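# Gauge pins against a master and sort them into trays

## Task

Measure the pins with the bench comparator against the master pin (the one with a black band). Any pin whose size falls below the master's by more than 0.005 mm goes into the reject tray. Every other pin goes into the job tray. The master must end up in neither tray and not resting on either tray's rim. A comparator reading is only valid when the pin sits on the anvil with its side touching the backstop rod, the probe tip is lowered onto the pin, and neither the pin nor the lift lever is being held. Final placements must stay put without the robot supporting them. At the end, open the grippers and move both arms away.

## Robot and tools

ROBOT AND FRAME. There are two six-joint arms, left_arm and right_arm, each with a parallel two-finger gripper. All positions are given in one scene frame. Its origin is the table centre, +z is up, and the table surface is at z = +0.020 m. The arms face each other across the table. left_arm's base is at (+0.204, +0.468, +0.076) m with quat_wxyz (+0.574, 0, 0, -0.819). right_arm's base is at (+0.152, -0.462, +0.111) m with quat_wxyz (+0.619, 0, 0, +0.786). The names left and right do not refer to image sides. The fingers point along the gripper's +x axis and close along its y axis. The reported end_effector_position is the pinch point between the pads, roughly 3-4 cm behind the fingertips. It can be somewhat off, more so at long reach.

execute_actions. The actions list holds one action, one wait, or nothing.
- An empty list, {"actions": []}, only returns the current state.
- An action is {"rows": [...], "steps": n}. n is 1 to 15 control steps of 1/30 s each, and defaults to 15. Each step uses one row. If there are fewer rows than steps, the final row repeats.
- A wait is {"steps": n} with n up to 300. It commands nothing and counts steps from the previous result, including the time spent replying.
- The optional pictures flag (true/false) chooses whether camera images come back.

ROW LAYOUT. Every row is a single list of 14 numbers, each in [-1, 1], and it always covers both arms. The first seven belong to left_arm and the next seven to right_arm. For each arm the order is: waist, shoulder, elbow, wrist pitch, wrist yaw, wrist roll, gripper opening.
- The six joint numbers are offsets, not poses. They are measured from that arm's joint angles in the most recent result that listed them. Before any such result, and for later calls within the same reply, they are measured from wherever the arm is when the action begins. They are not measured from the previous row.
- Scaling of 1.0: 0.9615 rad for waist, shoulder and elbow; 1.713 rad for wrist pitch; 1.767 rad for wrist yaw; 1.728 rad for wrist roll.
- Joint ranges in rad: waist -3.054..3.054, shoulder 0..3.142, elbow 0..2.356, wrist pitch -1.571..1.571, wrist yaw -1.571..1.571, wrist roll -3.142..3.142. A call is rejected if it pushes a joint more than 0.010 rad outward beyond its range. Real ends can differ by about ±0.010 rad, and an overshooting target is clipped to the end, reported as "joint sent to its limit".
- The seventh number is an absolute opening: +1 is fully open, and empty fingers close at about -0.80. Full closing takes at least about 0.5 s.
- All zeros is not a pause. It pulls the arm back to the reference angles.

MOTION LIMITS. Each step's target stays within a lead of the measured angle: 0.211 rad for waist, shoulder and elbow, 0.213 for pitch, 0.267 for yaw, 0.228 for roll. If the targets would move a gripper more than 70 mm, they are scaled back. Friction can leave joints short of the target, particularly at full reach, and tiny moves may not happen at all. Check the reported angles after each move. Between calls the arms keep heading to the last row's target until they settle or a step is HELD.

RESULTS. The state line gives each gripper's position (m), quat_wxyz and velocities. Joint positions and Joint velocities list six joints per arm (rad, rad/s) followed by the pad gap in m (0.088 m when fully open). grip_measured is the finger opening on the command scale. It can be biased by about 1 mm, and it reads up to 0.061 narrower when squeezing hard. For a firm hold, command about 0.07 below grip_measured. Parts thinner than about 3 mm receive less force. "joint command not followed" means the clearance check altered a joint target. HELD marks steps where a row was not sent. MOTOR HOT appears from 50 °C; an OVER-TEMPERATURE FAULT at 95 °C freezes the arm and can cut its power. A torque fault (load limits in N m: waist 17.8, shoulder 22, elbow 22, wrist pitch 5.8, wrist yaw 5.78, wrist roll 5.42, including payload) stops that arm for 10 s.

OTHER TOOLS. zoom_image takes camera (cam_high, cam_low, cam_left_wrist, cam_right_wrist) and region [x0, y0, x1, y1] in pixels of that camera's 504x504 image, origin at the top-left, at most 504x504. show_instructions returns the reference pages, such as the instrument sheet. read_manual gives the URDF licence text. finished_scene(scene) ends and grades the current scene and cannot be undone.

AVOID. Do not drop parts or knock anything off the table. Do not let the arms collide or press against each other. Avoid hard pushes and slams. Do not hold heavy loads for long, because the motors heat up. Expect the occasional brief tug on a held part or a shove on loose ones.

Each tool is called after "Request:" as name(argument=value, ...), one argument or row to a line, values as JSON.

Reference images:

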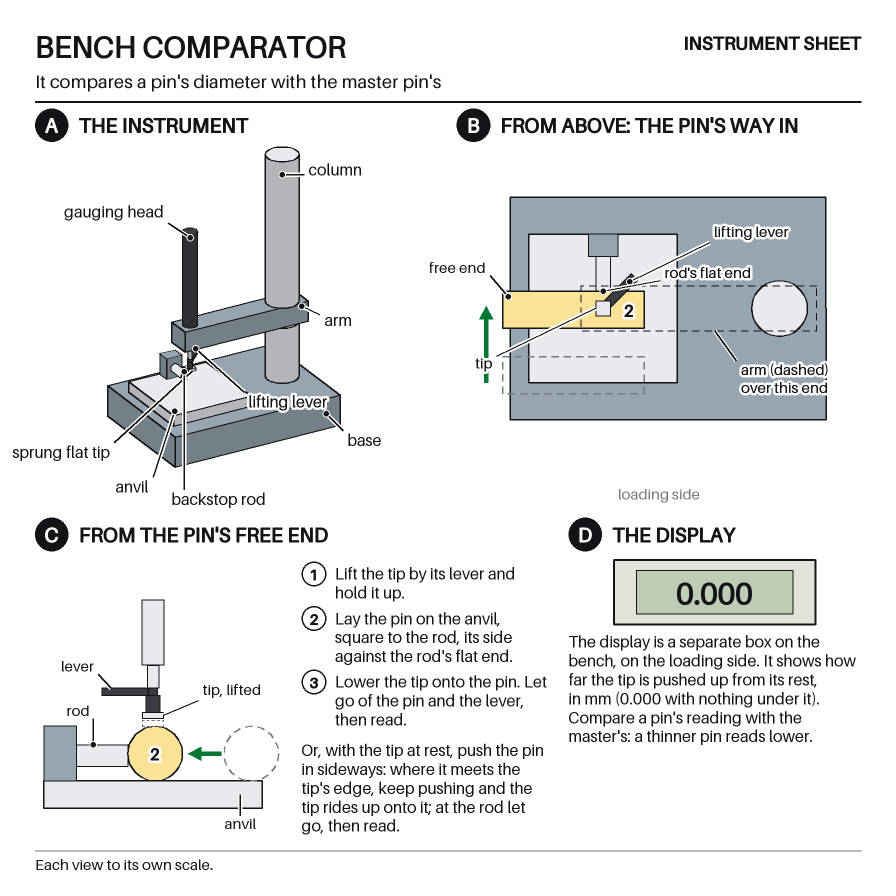

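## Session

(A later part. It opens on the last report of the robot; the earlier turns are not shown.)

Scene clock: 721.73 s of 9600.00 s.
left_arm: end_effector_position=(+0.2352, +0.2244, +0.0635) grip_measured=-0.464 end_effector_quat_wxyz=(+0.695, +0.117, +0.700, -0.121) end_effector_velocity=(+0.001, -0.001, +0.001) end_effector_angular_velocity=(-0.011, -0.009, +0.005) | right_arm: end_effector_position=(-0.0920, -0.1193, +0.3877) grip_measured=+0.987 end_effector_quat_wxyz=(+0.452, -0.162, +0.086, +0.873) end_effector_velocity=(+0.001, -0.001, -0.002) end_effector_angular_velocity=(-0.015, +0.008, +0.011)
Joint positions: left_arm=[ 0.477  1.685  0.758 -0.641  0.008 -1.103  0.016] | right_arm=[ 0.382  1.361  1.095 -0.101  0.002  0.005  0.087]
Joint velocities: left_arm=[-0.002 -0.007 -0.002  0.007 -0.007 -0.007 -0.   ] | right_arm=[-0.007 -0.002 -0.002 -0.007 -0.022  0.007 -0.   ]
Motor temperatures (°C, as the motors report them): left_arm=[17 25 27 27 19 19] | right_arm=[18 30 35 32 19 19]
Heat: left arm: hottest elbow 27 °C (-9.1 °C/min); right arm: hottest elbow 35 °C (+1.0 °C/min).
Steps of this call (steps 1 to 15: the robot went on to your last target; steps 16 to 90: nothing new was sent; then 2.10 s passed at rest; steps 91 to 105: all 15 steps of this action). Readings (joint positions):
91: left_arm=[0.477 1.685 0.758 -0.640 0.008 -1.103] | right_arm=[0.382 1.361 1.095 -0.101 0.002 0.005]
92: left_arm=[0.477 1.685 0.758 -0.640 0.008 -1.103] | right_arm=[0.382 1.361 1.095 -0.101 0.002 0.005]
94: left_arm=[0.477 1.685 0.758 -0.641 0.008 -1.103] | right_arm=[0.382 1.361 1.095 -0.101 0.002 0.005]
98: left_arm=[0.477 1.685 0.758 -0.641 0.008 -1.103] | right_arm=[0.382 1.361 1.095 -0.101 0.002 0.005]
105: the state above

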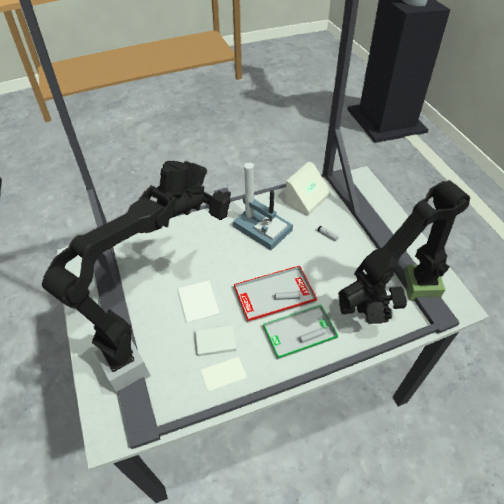

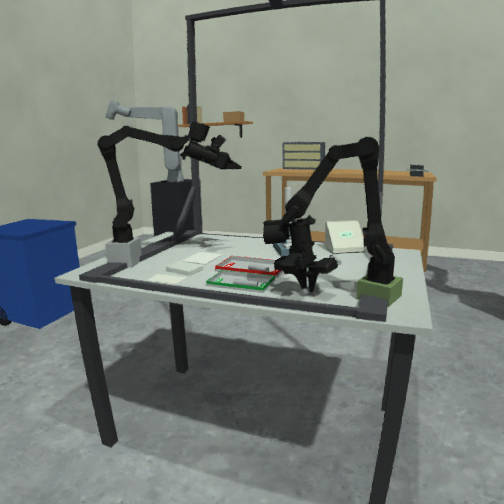

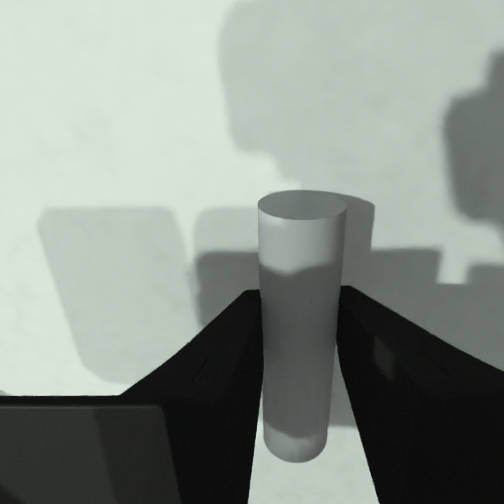

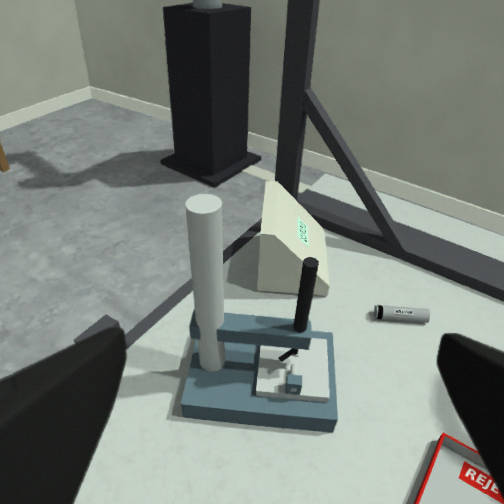

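Request:
execute_actions(
  actions=[
    {"rows":[[0,-0.03,0.04,-0.03,0,0,-0.56,0,0,0,0,0,0,1],[0,-0.08,0.1,-0.09,0,0,-0.56,0,0,0,0,0,0,1],[0,-0.14,0.17,-0.17,0,0.1,-0.56,0,0,0,0,0,0,1],[-0.2,-0.1,0.3,-0.2,0,0.3,-0.56,0,0,0,0,0,0,1],[-0.5,0,0.45,-0.21,0,0.5,-0.56,0,0,0,0,0,0,1],[-0.8,0.12,0.6,-0.21,0,0.64,-0.56,0,0,0,0,0,0,1],[-0.965,0.25,0.685,-0.21,0,0.64,-0.56,0,0,0,0,0,0,1]],"steps":15},
  ],
  pictures=false,
)

Request:
execute_actions(
  actions=[
    {"steps":40},
  ],
)

Scene clock: 731.60 s of 9600.00 s.
left_arm: end_effector_position=(+0.0352, +0.1501, +0.1355) grip_measured=-0.464 end_effector_quat_wxyz=(+0.463, +0.524, +0.449, -0.556) end_effector_velocity=(-0.616, +0.152, +0.144) end_effector_angular_velocity=(-0.498, +0.169, -3.568) | right_arm: end_effector_position=(-0.0920, -0.1193, +0.3877) grip_measured=+0.987 end_effector_quat_wxyz=(+0.452, -0.162, +0.086, +0.873) end_effector_velocity=(+0.001, -0.002, +0.000) end_effector_angular_velocity=(+0.000, -0.005, +0.007)
Joint positions: left_arm=[-0.142  1.913  1.374 -0.982 -0.001 -0.321  0.016] | right_arm=[ 0.382  1.361  1.095 -0.101  0.002  0.005  0.087]
Joint velocities: left_arm=[-1.702 -0.002  0.569 -0.051  0.007  1.868 -0.   ] | right_arm=[-0.002 -0.007 -0.002 -0.007 -0.007 -0.007 -0.   ]
Motor temperatures (°C, as the motors report them): left_arm=[17 25 26 26 19 19] | right_arm=[18 30 35 32 19 19]
Heat: left arm: hottest elbow 26 °C (-8.1 °C/min); right arm: hottest elbow 35 °C (+1.0 °C/min).
Steps of this call (steps 1 to 15: the robot went on to your last target; steps 16 to 90: nothing new was sent; then 6.37 s passed at rest; steps 91 to 105: all 15 steps of this action). Readings (joint positions):
91: left_arm=[0.477 1.682 0.762 -0.648 0.008 -1.103] | right_arm=[0.382 1.361 1.095 -0.101 0.002 0.005]
92: left_arm=[0.477 1.674 0.779 -0.686 0.008 -1.103] | right_arm=[0.382 1.361 1.095 -0.101 0.002 0.005]
94: left_arm=[0.460 1.640 0.842 -0.827 -0.002 -1.007] | right_arm=[0.382 1.361 1.095 -0.101 0.002 0.005]
98: left_arm=[0.231 1.766 1.102 -0.943 -0.002 -0.737] | right_arm=[0.382 1.361 1.095 -0.101 0.002 0.005]
105: the state above

Scene clock: 732.93 s of 9600.00 s.
left_arm: end_effector_position=(-0.0594, +0.2137, +0.1416) grip_measured=-0.464 end_effector_quat_wxyz=(+0.271, +0.633, +0.263, -0.676) end_effector_velocity=(+0.002, +0.002, -0.002) end_effector_angular_velocity=(+0.004, -0.014, +0.005) | right_arm: end_effector_position=(-0.0920, -0.1193, +0.3877) grip_measured=+0.987 end_effector_quat_wxyz=(+0.452, -0.162, +0.086, +0.873) end_effector_velocity=(+0.002, +0.001, +0.001) end_effector_angular_velocity=(+0.011, -0.003, -0.007)
Joint positions: left_arm=[-0.451  1.921  1.409 -0.998  0.013 -0.002  0.016] | right_arm=[ 0.382  1.361  1.095 -0.101  0.002  0.005  0.087]
Joint velocities: left_arm=[-0.002  0.002 -0.002 -0.007 -0.007 -0.007 -0.   ] | right_arm=[-0.002 -0.002 -0.002  0.007  0.007 -0.007 -0.   ]
Motor temperatures (°C, as the motors report them): left_arm=[17 25 26 26 19 19] | right_arm=[18 30 35 32 19 19]
Heat: left arm: hottest elbow 26 °C (-8.0 °C/min); right arm: hottest elbow 35 °C (+1.0 °C/min).
Steps of this call (steps 1 to 30: the robot went on to your last target; steps 31 to 40: nothing new was sent). Readings (joint positions):
1: left_arm=[-0.200 1.913 1.389 -0.984 -0.001 -0.258] | right_arm=[0.382 1.361 1.095 -0.101 0.002 0.005]
2: left_arm=[-0.258 1.913 1.399 -0.985 -0.001 -0.194] | right_arm=[0.382 1.361 1.095 -0.101 0.002 0.005]
4: left_arm=[-0.372 1.914 1.409 -0.989 0.007 -0.088] | right_arm=[0.382 1.361 1.095 -0.101 0.002 0.005]
8: left_arm=[-0.465 1.920 1.409 -0.998 0.017 -0.018] | right_arm=[0.382 1.361 1.095 -0.101 0.002 0.005]
40: the state above
All arms were judged still, so your last target was given up. Only a new action makes them travel on or press farther. Fingers that are still opening or closing keep moving.

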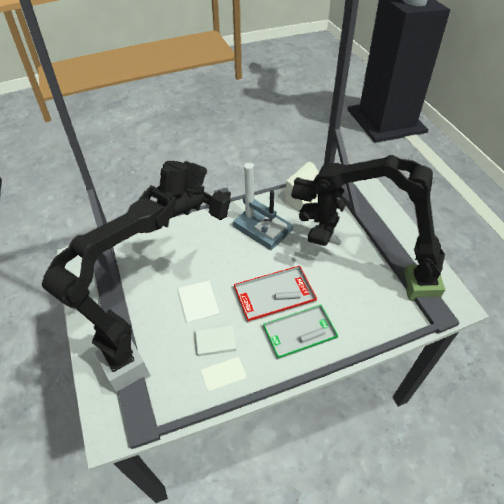

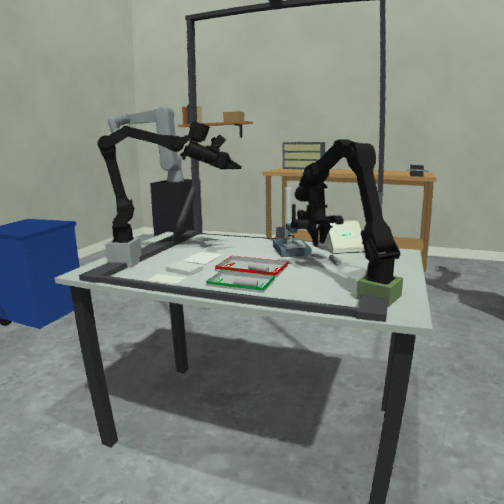

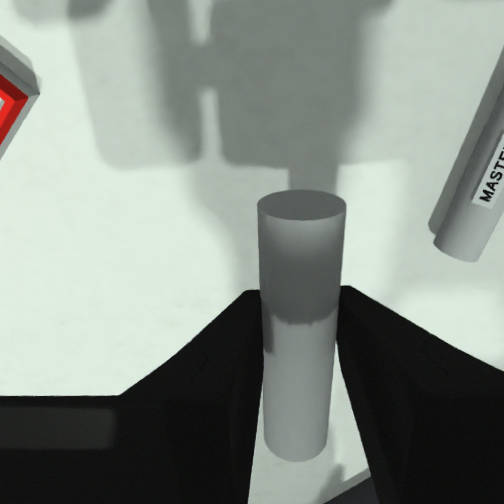

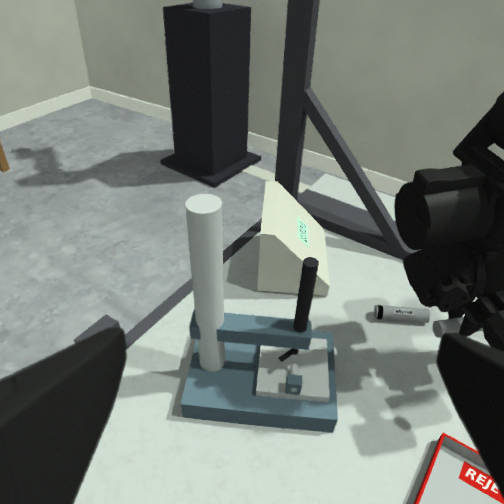

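Request:
execute_actions(
  actions=[
    {"rows":[[0,0.03,-0.015,0.0,0,0,-0.56,0,0,0,0,0,0,1],[0,0.06,-0.035,0.03,0,0,-0.56,0,0,0,0,0,0,1],[0,0.09,-0.06,0.06,0,0,-0.56,0,0,0,0,0,0,1],[0,0.12,-0.08,0.085,0,0,-0.56,0,0,0,0,0,0,1],[0,0.145,-0.1,0.105,0,0,-0.56,0,0,0,0,0,0,1],[0,0.158,-0.107,0.112,0,0,-0.56,0,0,0,0,0,0,1]],"steps":15},
  ],
)

Scene clock: 740.00 s of 9600.00 s.
left_arm: end_effector_position=(-0.0599, +0.2132, +0.0688) grip_measured=-0.459 end_effector_quat_wxyz=(+0.264, +0.651, +0.271, -0.659) end_effector_velocity=(+0.005, +0.005, -0.001) end_effector_angular_velocity=(+0.014, -0.024, +0.005) | right_arm: end_effector_position=(-0.0920, -0.1193, +0.3877) grip_measured=+0.987 end_effector_quat_wxyz=(+0.452, -0.162, +0.086, +0.873) end_effector_velocity=(+0.004, -0.002, -0.005) end_effector_angular_velocity=(-0.005, -0.032, -0.001)
Joint positions: left_arm=[-0.451  2.069  1.315 -0.809  0.013 -0.002  0.017] | right_arm=[ 0.382  1.361  1.095 -0.101  0.002  0.005  0.087]
Joint velocities: left_arm=[-0.002 -0.002 -0.007 -0.022 -0.007 -0.007 -0.   ] | right_arm=[-0.002 -0.007 -0.007 -0.022  0.007 -0.022  0.   ]
Motor temperatures (°C, as the motors report them): left_arm=[17 26 27 25 19 19] | right_arm=[18 30 35 32 19 19]
Heat: left arm: hottest elbow 27 °C (-6.1 °C/min); right arm: hottest elbow 35 °C (+1.0 °C/min).
Steps of this call (steps 1 to 90: nothing new was sent; then 3.57 s passed at rest; steps 91 to 105: all 15 steps of this action). Readings (joint positions):
91: left_arm=[-0.451 1.925 1.409 -0.998 0.013 -0.002] | right_arm=[0.382 1.361 1.095 -0.101 0.002 0.005]
92: left_arm=[-0.451 1.932 1.405 -0.992 0.013 -0.002] | right_arm=[0.382 1.361 1.095 -0.101 0.002 0.005]
94: left_arm=[-0.451 1.960 1.383 -0.926 0.013 -0.002] | right_arm=[0.382 1.361 1.095 -0.101 0.002 0.005]
98: left_arm=[-0.451 2.056 1.326 -0.832 0.013 -0.002] | right_arm=[0.382 1.361 1.095 -0.101 0.002 0.005]
105: the state above

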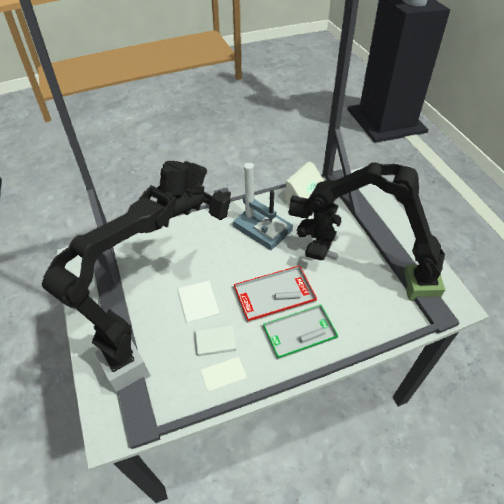

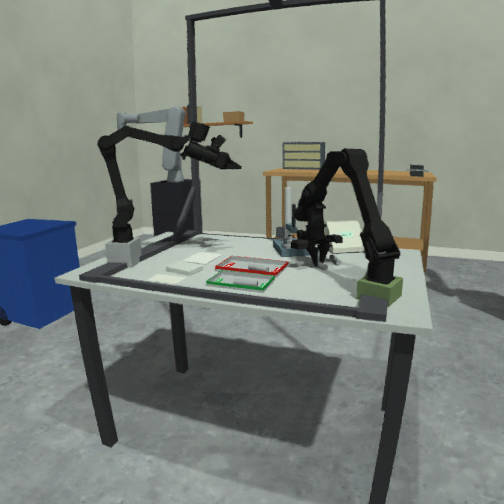

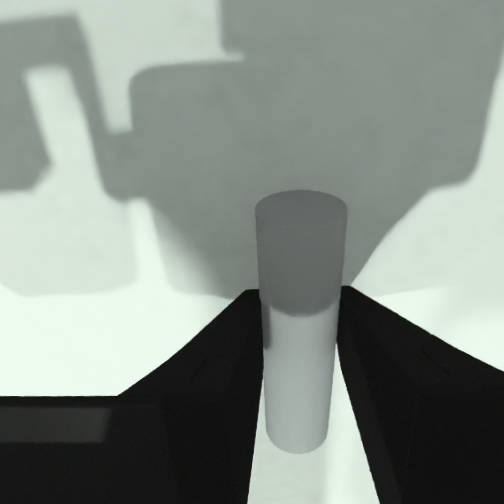

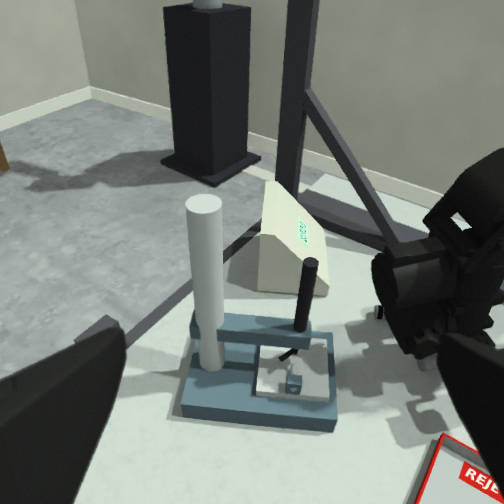

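Request:
execute_actions(
  actions=[],
)

Scene clock: 763.10 s of 9600.00 s.
left_arm: end_effector_position=(-0.0599, +0.2132, +0.0688) grip_measured=-0.459 end_effector_quat_wxyz=(+0.264, +0.651, +0.271, -0.659) end_effector_velocity=(+0.000, +0.003, +0.000) end_effector_angular_velocity=(+0.011, -0.000, +0.019) | right_arm: end_effector_position=(-0.0920, -0.1193, +0.3877) grip_measured=+0.987 end_effector_quat_wxyz=(+0.452, -0.162, +0.086, +0.873) end_effector_velocity=(+0.002, +0.001, +0.001) end_effector_angular_velocity=(+0.008, +0.001, +0.002)
Joint positions: left_arm=[-0.451  2.069  1.315 -0.809  0.013 -0.002  0.017] | right_arm=[ 0.382  1.361  1.095 -0.101  0.002  0.005  0.087]
Joint velocities: left_arm=[-0.002 -0.002 -0.002 -0.007  0.007 -0.022 -0.   ] | right_arm=[-0.007 -0.002 -0.002  0.007 -0.007 -0.007  0.   ]
Motor temperatures (°C, as the motors report them): left_arm=[17 28 26 24 19 19] | right_arm=[18 30 35 33 19 19]
Heat: left arm: hottest shoulder 28 °C (-1.0 °C/min); right arm: hottest elbow 35 °C (+1.0 °C/min).
Steps of this call (steps 1 to 15: the robot went on to your last target; steps 16 to 90: nothing new was sent; then 20.10 s passed at rest). Readings (joint positions):
1: left_arm=[-0.451 2.069 1.315 -0.809 0.013 -0.002] | right_arm=[0.382 1.361 1.095 -0.101 0.002 0.005]
2: left_arm=[-0.451 2.069 1.315 -0.809 0.013 -0.002] | right_arm=[0.382 1.361 1.095 -0.101 0.002 0.005]
4: left_arm=[-0.451 2.069 1.315 -0.809 0.013 -0.002] | right_arm=[0.382 1.361 1.095 -0.101 0.002 0.005]
8: left_arm=[-0.451 2.069 1.315 -0.809 0.013 -0.002] | right_arm=[0.382 1.361 1.095 -0.101 0.002 0.005]
90: the state above
All arms were judged still, so your last target was given up. Only a new action makes them travel on or press farther. Fingers that are still opening or closing keep moving.

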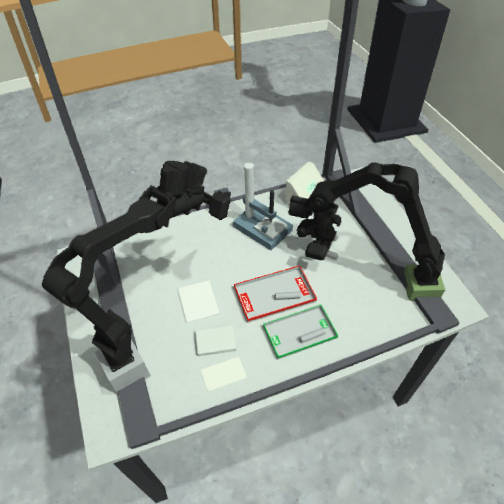

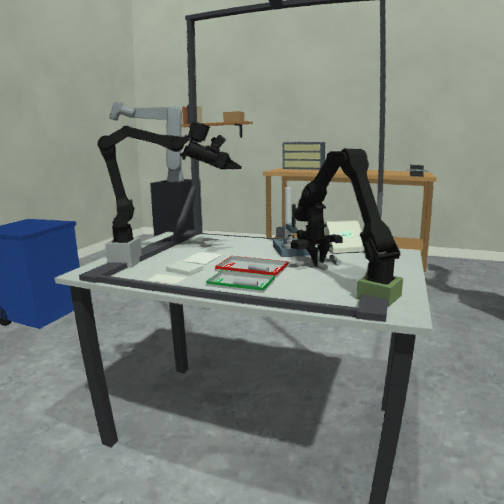

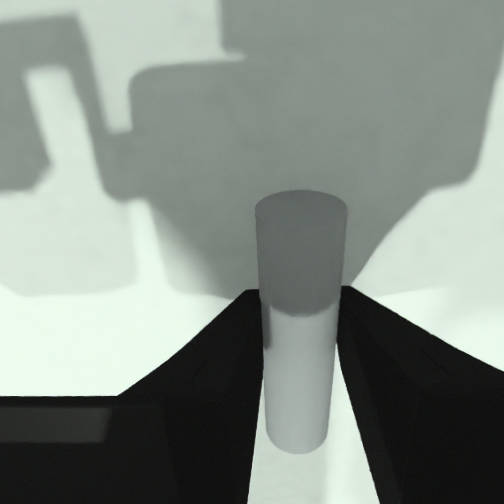

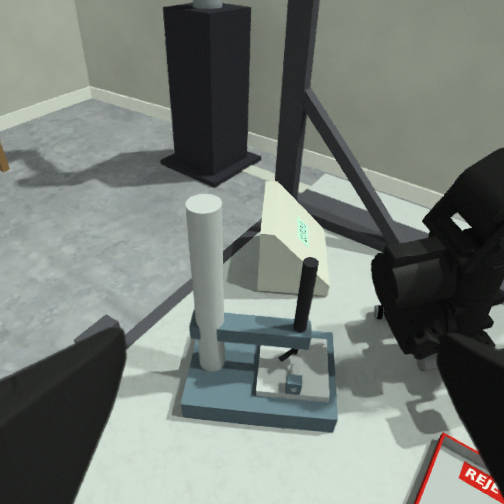

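Request:
execute_actions(
  actions=[
    {"rows":[[0,0.008,-0.008,0,0,0,-0.56,0,0,0,0,0,0,1],[0,0.016,-0.014,0,0,0,-0.56,0,0,0,0,0,0,1],[0,0.016,-0.014,0,0,0,-0.56,0,0,0,0,0,0,1],[0,0.016,-0.014,0,0,0,-0.56,0,0,0,0,0,0,1],[0,0.016,-0.014,0,0,0,-0.56,0,0,0,0,0,0,1],[0,0.016,-0.014,0,0,0,-0.1,0,0,0,0,0,0,1]],"steps":15},
  ],
  pictures=false,
)

Request:
execute_actions(
  actions=[
    {"rows":[[0,-0.04,0.02,-0.02,0,0,-0.1,0,0,0,0,0,0,1],[0,-0.08,0.05,-0.05,0,0,-0.1,0,0,0,0,0,0,1],[0,-0.12,0.08,-0.08,0,0,-0.1,0,0,0,0,0,0,1],[0,-0.17,0.10,-0.11,0,0,-0.1,0,0,0,0,0,0,1]],"steps":12},
  ],
)

Scene clock: 768.03 s of 9600.00 s.
left_arm: end_effector_position=(-0.0579, +0.2151, +0.0655) grip_measured=-0.111 end_effector_quat_wxyz=(+0.262, +0.654, +0.272, -0.655) end_effector_velocity=(+0.001, +0.001, +0.002) end_effector_angular_velocity=(-0.003, -0.007, +0.034) | right_arm: end_effector_position=(-0.0920, -0.1193, +0.3877) grip_measured=+0.987 end_effector_quat_wxyz=(+0.452, -0.162, +0.086, +0.873) end_effector_velocity=(-0.002, -0.002, -0.004) end_effector_angular_velocity=(-0.015, +0.001, +0.007)
Joint positions: left_arm=[-0.451  2.075  1.309 -0.809  0.013 -0.002  0.034] | right_arm=[ 0.382  1.361  1.095 -0.101  0.002  0.005  0.087]
Joint velocities: left_arm=[-0.002 -0.007 -0.002 -0.007 -0.007 -0.037  0.006] | right_arm=[ 0.002  0.002 -0.002 -0.007 -0.007  0.007 -0.   ]
Motor temperatures (°C, as the motors report them): left_arm=[17 28 26 24 19 19] | right_arm=[18 30 35 33 19 19]
Heat: left arm: hottest shoulder 28 °C (+0.0 °C/min); right arm: hottest elbow 35 °C (+1.0 °C/min).
Steps of this call (steps 1 to 90: nothing new was sent; then 1.43 s passed at rest; steps 91 to 105: all 15 steps of this action). Readings (joint positions):
91: left_arm=[-0.451 2.069 1.315 -0.809 0.013 -0.002] | right_arm=[0.382 1.361 1.095 -0.101 0.002 0.005]
92: left_arm=[-0.451 2.069 1.314 -0.809 0.013 -0.002] | right_arm=[0.382 1.361 1.095 -0.101 0.002 0.005]
94: left_arm=[-0.451 2.070 1.314 -0.809 0.013 -0.002] | right_arm=[0.382 1.361 1.095 -0.101 0.002 0.005]
98: left_arm=[-0.451 2.072 1.311 -0.809 0.013 -0.002] | right_arm=[0.382 1.361 1.095 -0.101 0.002 0.005]
105: the state above

Scene clock: 768.43 s of 9600.00 s.
left_arm: end_effector_position=(-0.0614, +0.2117, +0.1493) grip_measured=-0.102 end_effector_quat_wxyz=(+0.274, +0.623, +0.259, -0.685) end_effector_velocity=(+0.014, +0.019, -0.017) end_effector_angular_velocity=(+0.103, -0.094, -0.001) | right_arm: end_effector_position=(-0.0920, -0.1193, +0.3877) grip_measured=+0.987 end_effector_quat_wxyz=(+0.452, -0.162, +0.086, +0.873) end_effector_velocity=(+0.001, -0.001, -0.002) end_effector_angular_velocity=(-0.004, -0.008, +0.007)
Joint positions: left_arm=[-0.451  1.901  1.411 -0.991  0.013 -0.002  0.034] | right_arm=[ 0.382  1.361  1.095 -0.101  0.002  0.005  0.087]
Joint velocities: left_arm=[-0.007  0.042 -0.002 -0.095  0.007 -0.007 -0.   ] | right_arm=[-0.002 -0.002 -0.002 -0.007 -0.007 -0.007 -0.   ]
Motor temperatures (°C, as the motors report them): left_arm=[17 28 26 24 19 19] | right_arm=[18 30 35 33 19 19]
Heat: left arm: hottest shoulder 28 °C (+0.0 °C/min); right arm: hottest elbow 35 °C (+1.0 °C/min).
Steps of this call (steps 1 to 12: all 12 steps of this action). Readings (joint positions):
1: left_arm=[-0.451 2.072 1.310 -0.813 0.013 -0.002] | right_arm=[0.382 1.361 1.095 -0.101 0.002 0.005]
2: left_arm=[-0.451 2.063 1.316 -0.836 0.013 -0.002] | right_arm=[0.382 1.361 1.095 -0.101 0.002 0.005]
4: left_arm=[-0.451 2.025 1.339 -0.911 0.013 -0.002] | right_arm=[0.382 1.361 1.095 -0.101 0.002 0.005]
8: left_arm=[-0.451 1.923 1.396 -0.973 0.013 -0.002] | right_arm=[0.382 1.361 1.095 -0.101 0.002 0.005]
12: the state above

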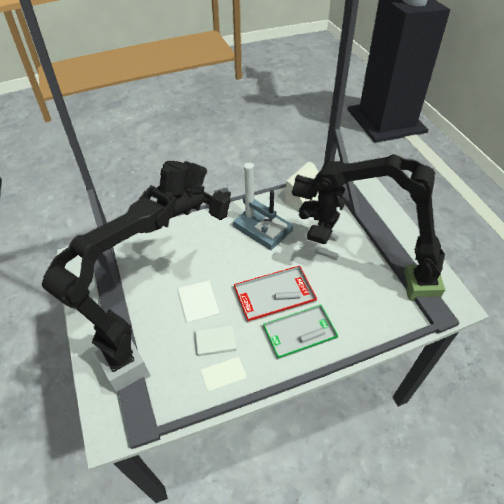

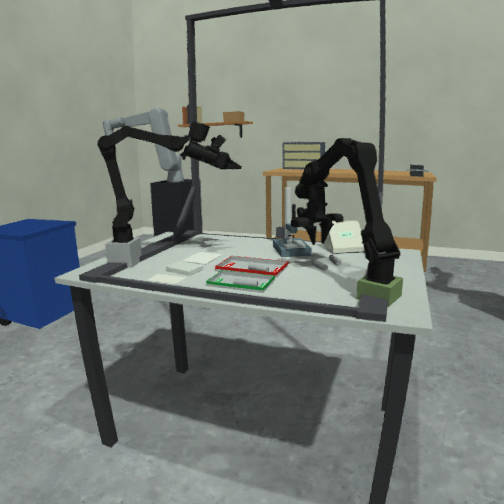

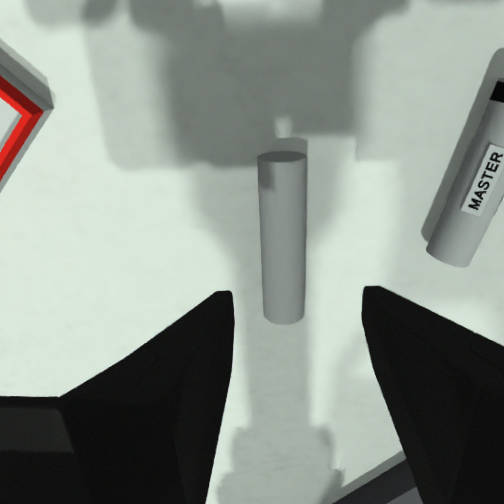

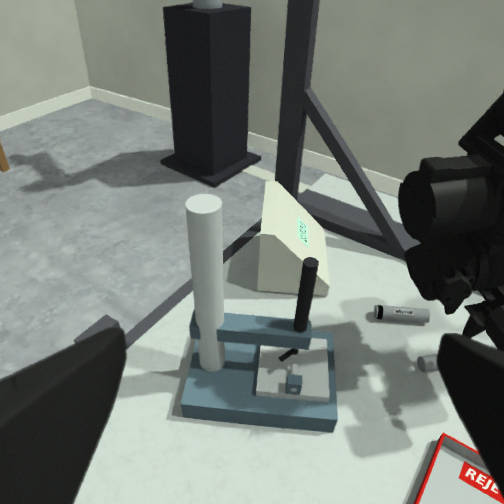

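Request:
execute_actions(
  actions=[
    {"rows":[[0,-0.15,-0.1,0,0,0,-0.1,0,0,0,0,0,0,1],[0,-0.3,-0.25,0,0,0,-0.1,0,0,0,0,0,0,1],[0,-0.42,-0.4,0.05,0,0,-0.1,0,0,0,0,0,0,1],[0,-0.45,-0.55,0.12,0,0,-0.1,0,0,0,0,0,0,1],[0,-0.45,-0.7,0.2,0,0,-0.1,0,0,0,0,0,0,1],[0,-0.45,-0.85,0.3,0,0,-0.1,0,0,0,0,0,0,1],[0,-0.44,-1,0.42,0,0,-0.1,0,0,0,0,0,0,1],[0,-0.43,-1,0.55,0,0,-0.05,0,0,0,0,0,0,1],[0,-0.42,-1,0.68,0,0,0,0,0,0,0,0,0,1],[0,-0.41,-1,0.8,0,0,0,0,0,0,0,0,0,1],[0,-0.4,-1,0.87,0,0,0,0,0,0,0,0,0,1]],"steps":15},
  ],
  pictures=false,
)

Request:
execute_actions(
  actions=[
    {"steps":20},
  ],
)

Scene clock: 805.60 s of 9600.00 s.
left_arm: end_effector_position=(+0.0052, +0.2767, +0.0724) grip_measured=-0.008 end_effector_quat_wxyz=(+0.309, +0.512, +0.213, -0.773) end_effector_velocity=(+0.178, +0.175, -0.302) end_effector_angular_velocity=(-0.021, +0.024, +0.016) | right_arm: end_effector_position=(-0.0920, -0.1193, +0.3877) grip_measured=+0.987 end_effector_quat_wxyz=(+0.452, -0.162, +0.086, +0.873) end_effector_velocity=(-0.003, -0.004, -0.007) end_effector_angular_velocity=(-0.026, -0.010, +0.034)
Joint positions: left_arm=[-0.451  1.515  0.541 -0.202  0.013 -0.002  0.039] | right_arm=[ 0.382  1.361  1.095 -0.101  0.002  0.005  0.087]
Joint velocities: left_arm=[-0.007  0.076 -1.556  1.663 -0.007 -0.022  0.003] | right_arm=[-0.002  0.002 -0.002 -0.022 -0.037 -0.007 -0.   ]
Motor temperatures (°C, as the motors report them): left_arm=[17 29 26 23 19 19] | right_arm=[18 31 35 33 19 19]
Heat: left arm: hottest shoulder 29 °C (+2.0 °C/min); right arm: hottest elbow 35 °C (+0.0 °C/min).
Steps of this call (steps 1 to 15: the robot went on to your last target; steps 16 to 90: nothing new was sent; then 33.67 s passed at rest; steps 91 to 105: all 15 steps of this action). Readings (joint positions):
91: left_arm=[-0.451 1.887 1.395 -0.983 0.013 -0.002] | right_arm=[0.382 1.361 1.095 -0.101 0.002 0.005]
92: left_arm=[-0.451 1.846 1.344 -0.969 0.013 -0.002] | right_arm=[0.382 1.361 1.095 -0.101 0.002 0.005]
94: left_arm=[-0.451 1.721 1.209 -0.939 0.013 -0.002] | right_arm=[0.382 1.361 1.095 -0.101 0.002 0.005]
98: left_arm=[-0.451 1.506 0.965 -0.662 0.013 -0.002] | right_arm=[0.382 1.361 1.095 -0.101 0.002 0.005]
105: the state above

Scene clock: 806.27 s of 9600.00 s.
left_arm: end_effector_position=(-0.0558, +0.2169, +0.1423) grip_measured=-0.002 end_effector_quat_wxyz=(+0.357, +0.256, +0.107, -0.892) end_effector_velocity=(-0.000, +0.002, -0.000) end_effector_angular_velocity=(-0.000, +0.003, +0.003) | right_arm: end_effector_position=(-0.0920, -0.1193, +0.3877) grip_measured=+0.987 end_effector_quat_wxyz=(+0.452, -0.162, +0.086, +0.873) end_effector_velocity=(+0.002, +0.000, -0.002) end_effector_angular_velocity=(+0.007, -0.023, -0.001)
Joint positions: left_arm=[-0.451  1.513  0.456  0.494  0.012 -0.002  0.039] | right_arm=[ 0.382  1.361  1.095 -0.101  0.002  0.005  0.087]
Joint velocities: left_arm=[-0.007 -0.002 -0.007  0.007 -0.007 -0.007 -0.   ] | right_arm=[-0.002 -0.002 -0.002 -0.007  0.007 -0.022 -0.   ]
Motor temperatures (°C, as the motors report them): left_arm=[17 29 26 23 19 19] | right_arm=[18 31 35 33 19 19]
Heat: left arm: hottest shoulder 29 °C (+2.0 °C/min); right arm: hottest elbow 35 °C (+0.0 °C/min).
Steps of this call (steps 1 to 20: the robot went on to your last target). Readings (joint positions):
1: left_arm=[-0.451 1.506 0.508 -0.143 0.012 -0.002] | right_arm=[0.382 1.361 1.095 -0.101 0.002 0.005]
2: left_arm=[-0.451 1.499 0.492 -0.065 0.012 -0.002] | right_arm=[0.382 1.361 1.095 -0.101 0.002 0.005]
4: left_arm=[-0.451 1.509 0.472 0.062 0.012 -0.002] | right_arm=[0.382 1.361 1.095 -0.101 0.002 0.005]
8: left_arm=[-0.451 1.514 0.456 0.323 0.012 -0.002] | right_arm=[0.382 1.361 1.095 -0.101 0.002 0.005]
20: the state above

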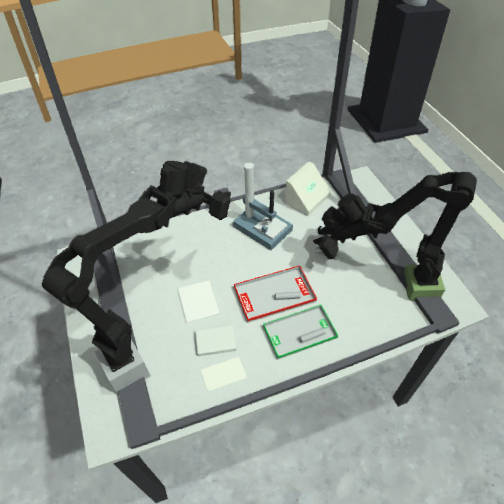

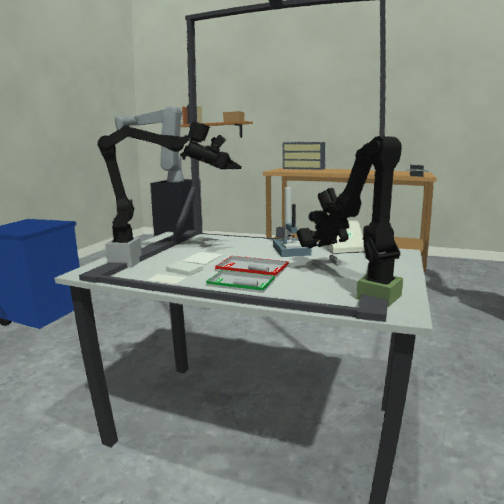

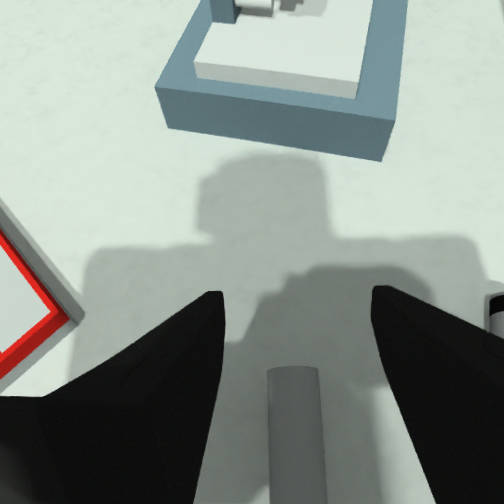

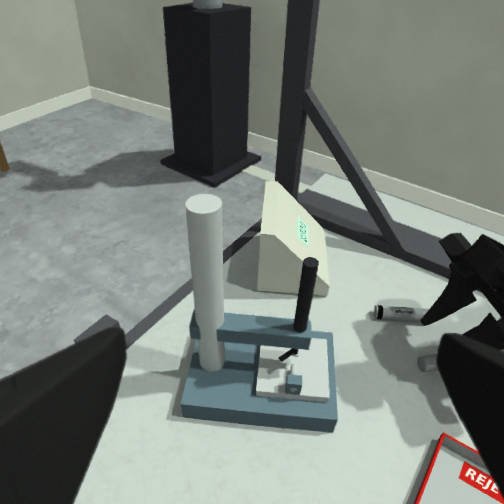

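Request:
execute_actions(
  actions=[
    {"rows":[[0,0.04,-0.02,0.02,0,0,0,0,0,0,0,0,0,1],[0,0.08,-0.04,0.04,0,0,0,0,0,0,0,0,0,1],[0,0.12,-0.043,0.05,0,0,0,0,0,0,0,0,0,1],[0,0.16,-0.043,0.05,0,0,0,0,0,0,0,0,0,1]],"steps":12},
  ],
)

Scene clock: 814.07 s of 9600.00 s.
left_arm: end_effector_position=(-0.0473, +0.2252, +0.0936) grip_measured=-0.002 end_effector_quat_wxyz=(+0.351, +0.303, +0.126, -0.877) end_effector_velocity=(-0.000, -0.003, +0.004) end_effector_angular_velocity=(-0.023, +0.009, +0.004) | right_arm: end_effector_position=(-0.0920, -0.1193, +0.3877) grip_measured=+0.987 end_effector_quat_wxyz=(+0.452, -0.162, +0.086, +0.873) end_effector_velocity=(+0.001, -0.001, -0.002) end_effector_angular_velocity=(+0.004, -0.019, +0.012)
Joint positions: left_arm=[-0.451  1.662  0.415  0.578  0.012 -0.002  0.039] | right_arm=[ 0.382  1.361  1.095 -0.101  0.002  0.005  0.087]
Joint velocities: left_arm=[ 0.002 -0.002 -0.002  0.022 -0.007  0.007 -0.   ] | right_arm=[-0.002 -0.002 -0.002 -0.007 -0.007 -0.022  0.   ]
Motor temperatures (°C, as the motors report them): left_arm=[17 28 26 25 19 19] | right_arm=[18 31 35 33 19 19]
Heat: left arm: hottest shoulder 28 °C (+1.0 °C/min); right arm: hottest elbow 35 °C (+0.0 °C/min).
Steps of this call (steps 1 to 30: the robot went on to your last target; steps 31 to 90: nothing new was sent; then 4.40 s passed at rest; steps 91 to 102: all 12 steps of this action). Readings (joint positions):
91: left_arm=[-0.451 1.519 0.453 0.505 0.012 -0.002] | right_arm=[0.382 1.361 1.095 -0.101 0.002 0.005]
92: left_arm=[-0.451 1.532 0.449 0.525 0.012 -0.002] | right_arm=[0.382 1.361 1.095 -0.101 0.002 0.005]
94: left_arm=[-0.451 1.582 0.442 0.558 0.012 -0.002] | right_arm=[0.382 1.361 1.095 -0.101 0.002 0.005]
98: left_arm=[-0.451 1.656 0.418 0.563 0.012 -0.002] | right_arm=[0.382 1.361 1.095 -0.101 0.002 0.005]
102: the state above

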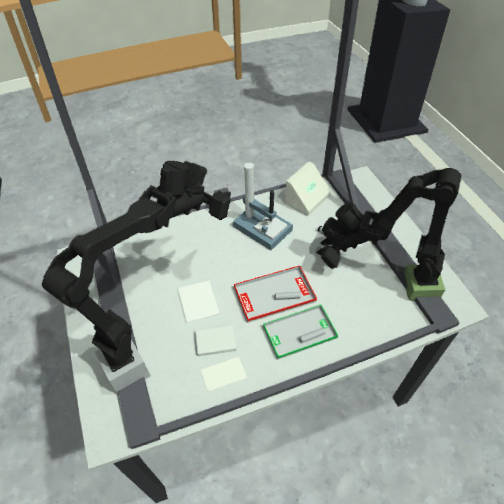

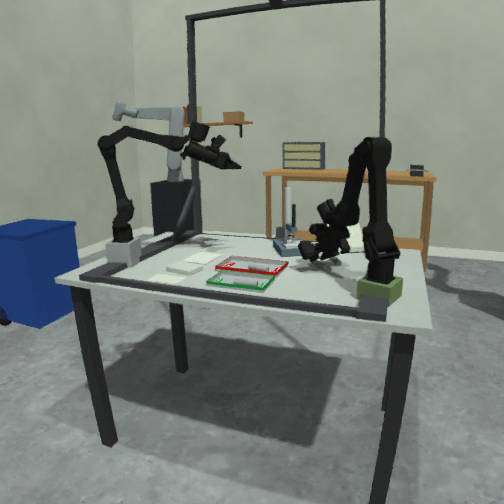

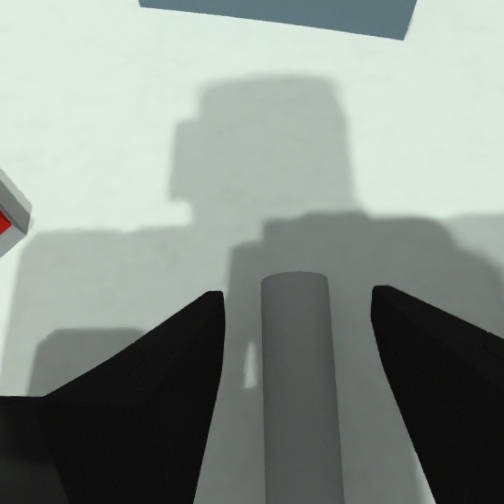

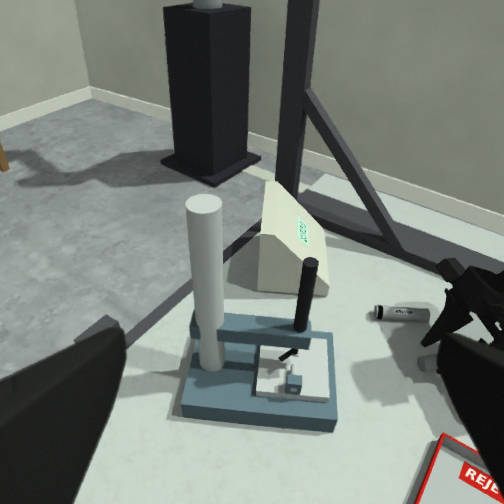

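Request:
execute_actions(
  actions=[
    {"rows":[[0,-0.04,-0.05,0.005,0,0,0,0,0,0,0,0,0,1],[0,-0.08,-0.1,0.01,0,0,0,0,0,0,0,0,0,1],[0,-0.115,-0.144,0.016,0,0,0,0,0,0,0,0,0,1],[0,-0.115,-0.144,0.016,0,0,0,0,0,0,0,0,0,1],[0,-0.115,-0.144,0.016,0,0,0,0,0,0,0,0,0,1],[0,-0.115,-0.144,0.016,0,0,0,0,0,0,0,0,0,1],[0,-0.095,-0.148,0.03,0,0,0,0,0,0,0,0,0,1],[0,-0.075,-0.153,0.045,0,0,0,0,0,0,0,0,0,1],[0,-0.055,-0.158,0.06,0,0,0,0,0,0,0,0,0,1],[0,-0.04,-0.16,0.07,0,0,0,0,0,0,0,0,0,1]],"steps":15},
  ],
)

Scene clock: 825.80 s of 9600.00 s.
left_arm: end_effector_position=(-0.0239, +0.2481, +0.0840) grip_measured=-0.002 end_effector_quat_wxyz=(+0.352, +0.298, +0.124, -0.879) end_effector_velocity=(+0.002, +0.005, -0.009) end_effector_angular_velocity=(+0.001, -0.003, -0.013) | right_arm: end_effector_position=(-0.0920, -0.1193, +0.3877) grip_measured=+0.987 end_effector_quat_wxyz=(+0.452, -0.162, +0.086, +0.873) end_effector_velocity=(+0.001, +0.002, +0.004) end_effector_angular_velocity=(+0.023, +0.005, -0.007)
Joint positions: left_arm=[-0.451  1.615  0.268  0.688  0.012 -0.002  0.039] | right_arm=[ 0.382  1.361  1.095 -0.101  0.002  0.005  0.087]
Joint velocities: left_arm=[-0.002  0.042 -0.027  0.066  0.007  0.007 -0.   ] | right_arm=[-0.002 -0.002 -0.002  0.022  0.007 -0.007 -0.   ]
Motor temperatures (°C, as the motors report them): left_arm=[17 27 26 26 19 19] | right_arm=[18 31 35 33 19 19]
Heat: left arm: hottest shoulder 27 °C (-1.0 °C/min); right arm: hottest elbow 35 °C (+0.0 °C/min).
Steps of this call (steps 1 to 15: the robot went on to your last target; steps 16 to 90: nothing new was sent; then 8.23 s passed at rest; steps 91 to 105: all 15 steps of this action). Readings (joint positions):
91: left_arm=[-0.451 1.658 0.409 0.581 0.012 -0.002] | right_arm=[0.382 1.361 1.095 -0.101 0.002 0.005]
92: left_arm=[-0.451 1.643 0.392 0.587 0.012 -0.002] | right_arm=[0.382 1.361 1.095 -0.101 0.002 0.005]
94: left_arm=[-0.451 1.593 0.335 0.595 0.012 -0.002] | right_arm=[0.382 1.361 1.095 -0.101 0.002 0.005]
98: left_arm=[-0.451 1.572 0.283 0.616 0.012 -0.002] | right_arm=[0.382 1.361 1.095 -0.101 0.002 0.005]
105: the state above

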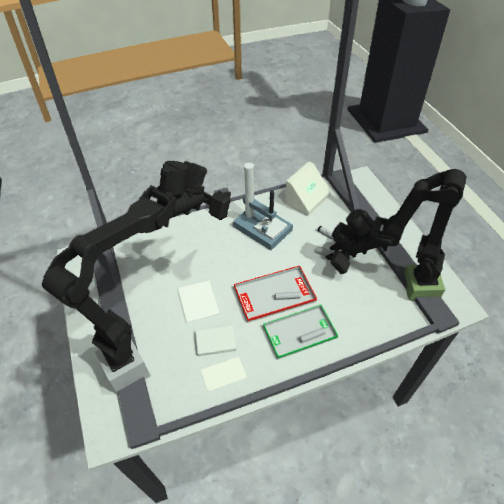

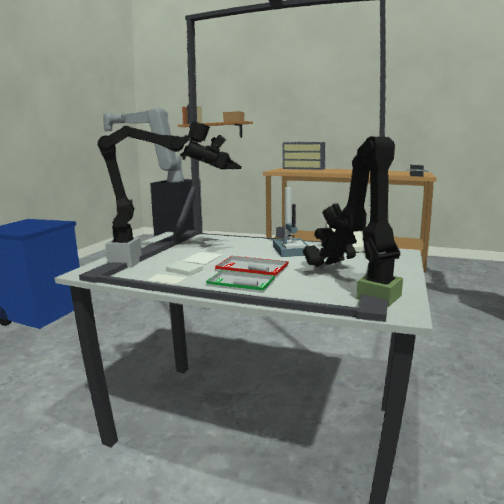

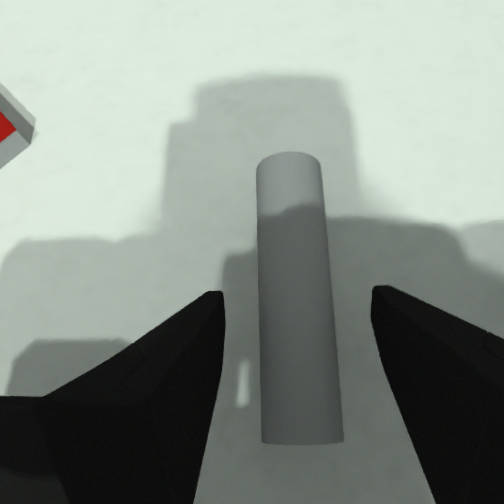

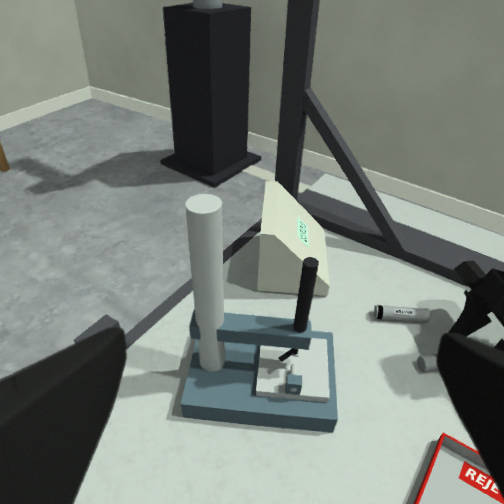

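Request:
execute_actions(
  actions=[
    {"rows":[[0,0.015,0,0.008,0,0,0,0,0,0,0,0,0,1],[0,0.025,0,0.014,0,0,0,0,0,0,0,0,0,1],[0,0.033,0,0.018,0,0,0,0,0,0,0,0,0,1]],"steps":12},
  ],
)

Scene clock: 828.63 s of 9600.00 s.
left_arm: end_effector_position=(-0.0245, +0.2475, +0.0809) grip_measured=-0.002 end_effector_quat_wxyz=(+0.352, +0.298, +0.124, -0.879) end_effector_velocity=(+0.002, +0.001, -0.003) end_effector_angular_velocity=(+0.018, +0.000, +0.017) | right_arm: end_effector_position=(-0.0920, -0.1193, +0.3877) grip_measured=+0.987 end_effector_quat_wxyz=(+0.452, -0.162, +0.086, +0.873) end_effector_velocity=(+0.001, -0.001, -0.002) end_effector_angular_velocity=(-0.004, -0.008, +0.007)
Joint positions: left_arm=[-0.451  1.64   0.268  0.715  0.012 -0.002  0.039] | right_arm=[ 0.382  1.361  1.095 -0.101  0.002  0.005  0.087]
Joint velocities: left_arm=[-0.002  0.002 -0.002 -0.007 -0.007 -0.022 -0.   ] | right_arm=[-0.002 -0.002 -0.002 -0.007 -0.007 -0.007 -0.   ]
Motor temperatures (°C, as the motors report them): left_arm=[17 27 26 26 19 19] | right_arm=[18 31 35 33 19 19]
Heat: left arm: hottest shoulder 27 °C (-1.0 °C/min); right arm: hottest elbow 35 °C (+0.0 °C/min).
Steps of this call (steps 1 to 15: the robot went on to your last target; steps 16 to 73: nothing new was sent; steps 74 to 85: all 12 steps of this action). Readings (joint positions):
74: left_arm=[-0.451 1.618 0.268 0.695 0.012 -0.002] | right_arm=[0.382 1.361 1.095 -0.101 0.002 0.005]
75: left_arm=[-0.451 1.621 0.268 0.700 0.012 -0.002] | right_arm=[0.382 1.361 1.095 -0.101 0.002 0.005]
77: left_arm=[-0.451 1.631 0.268 0.708 0.012 -0.002] | right_arm=[0.382 1.361 1.095 -0.101 0.002 0.005]
81: left_arm=[-0.451 1.640 0.268 0.713 0.012 -0.002] | right_arm=[0.382 1.361 1.095 -0.101 0.002 0.005]
85: the state above

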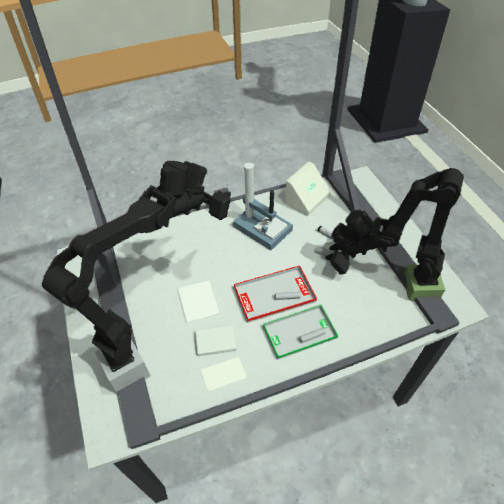

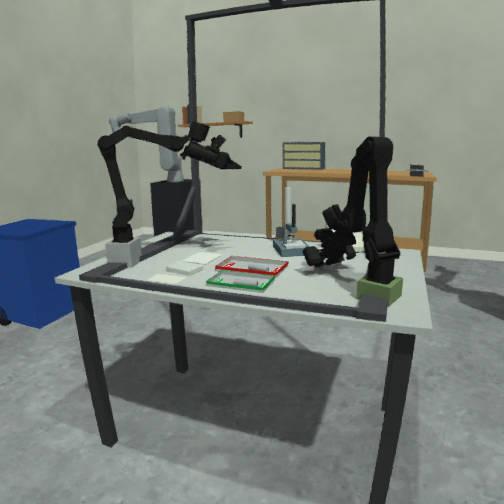

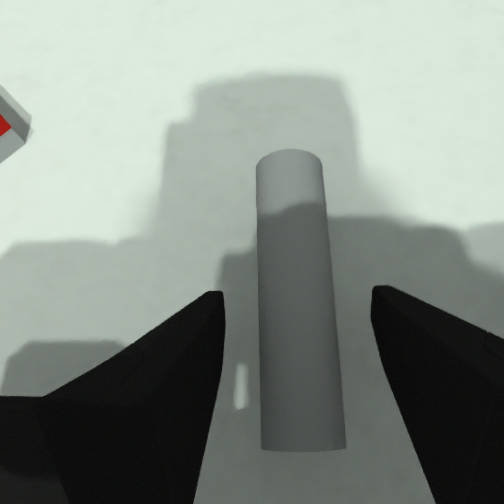

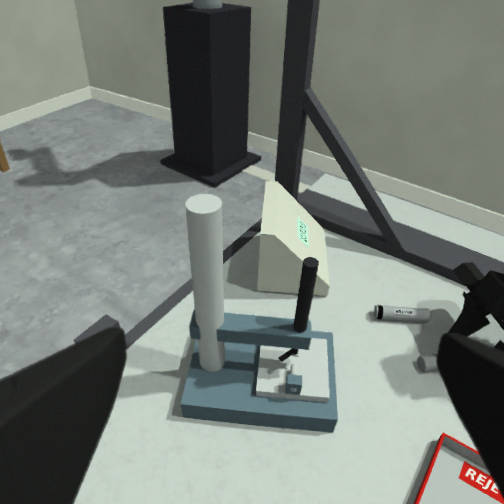

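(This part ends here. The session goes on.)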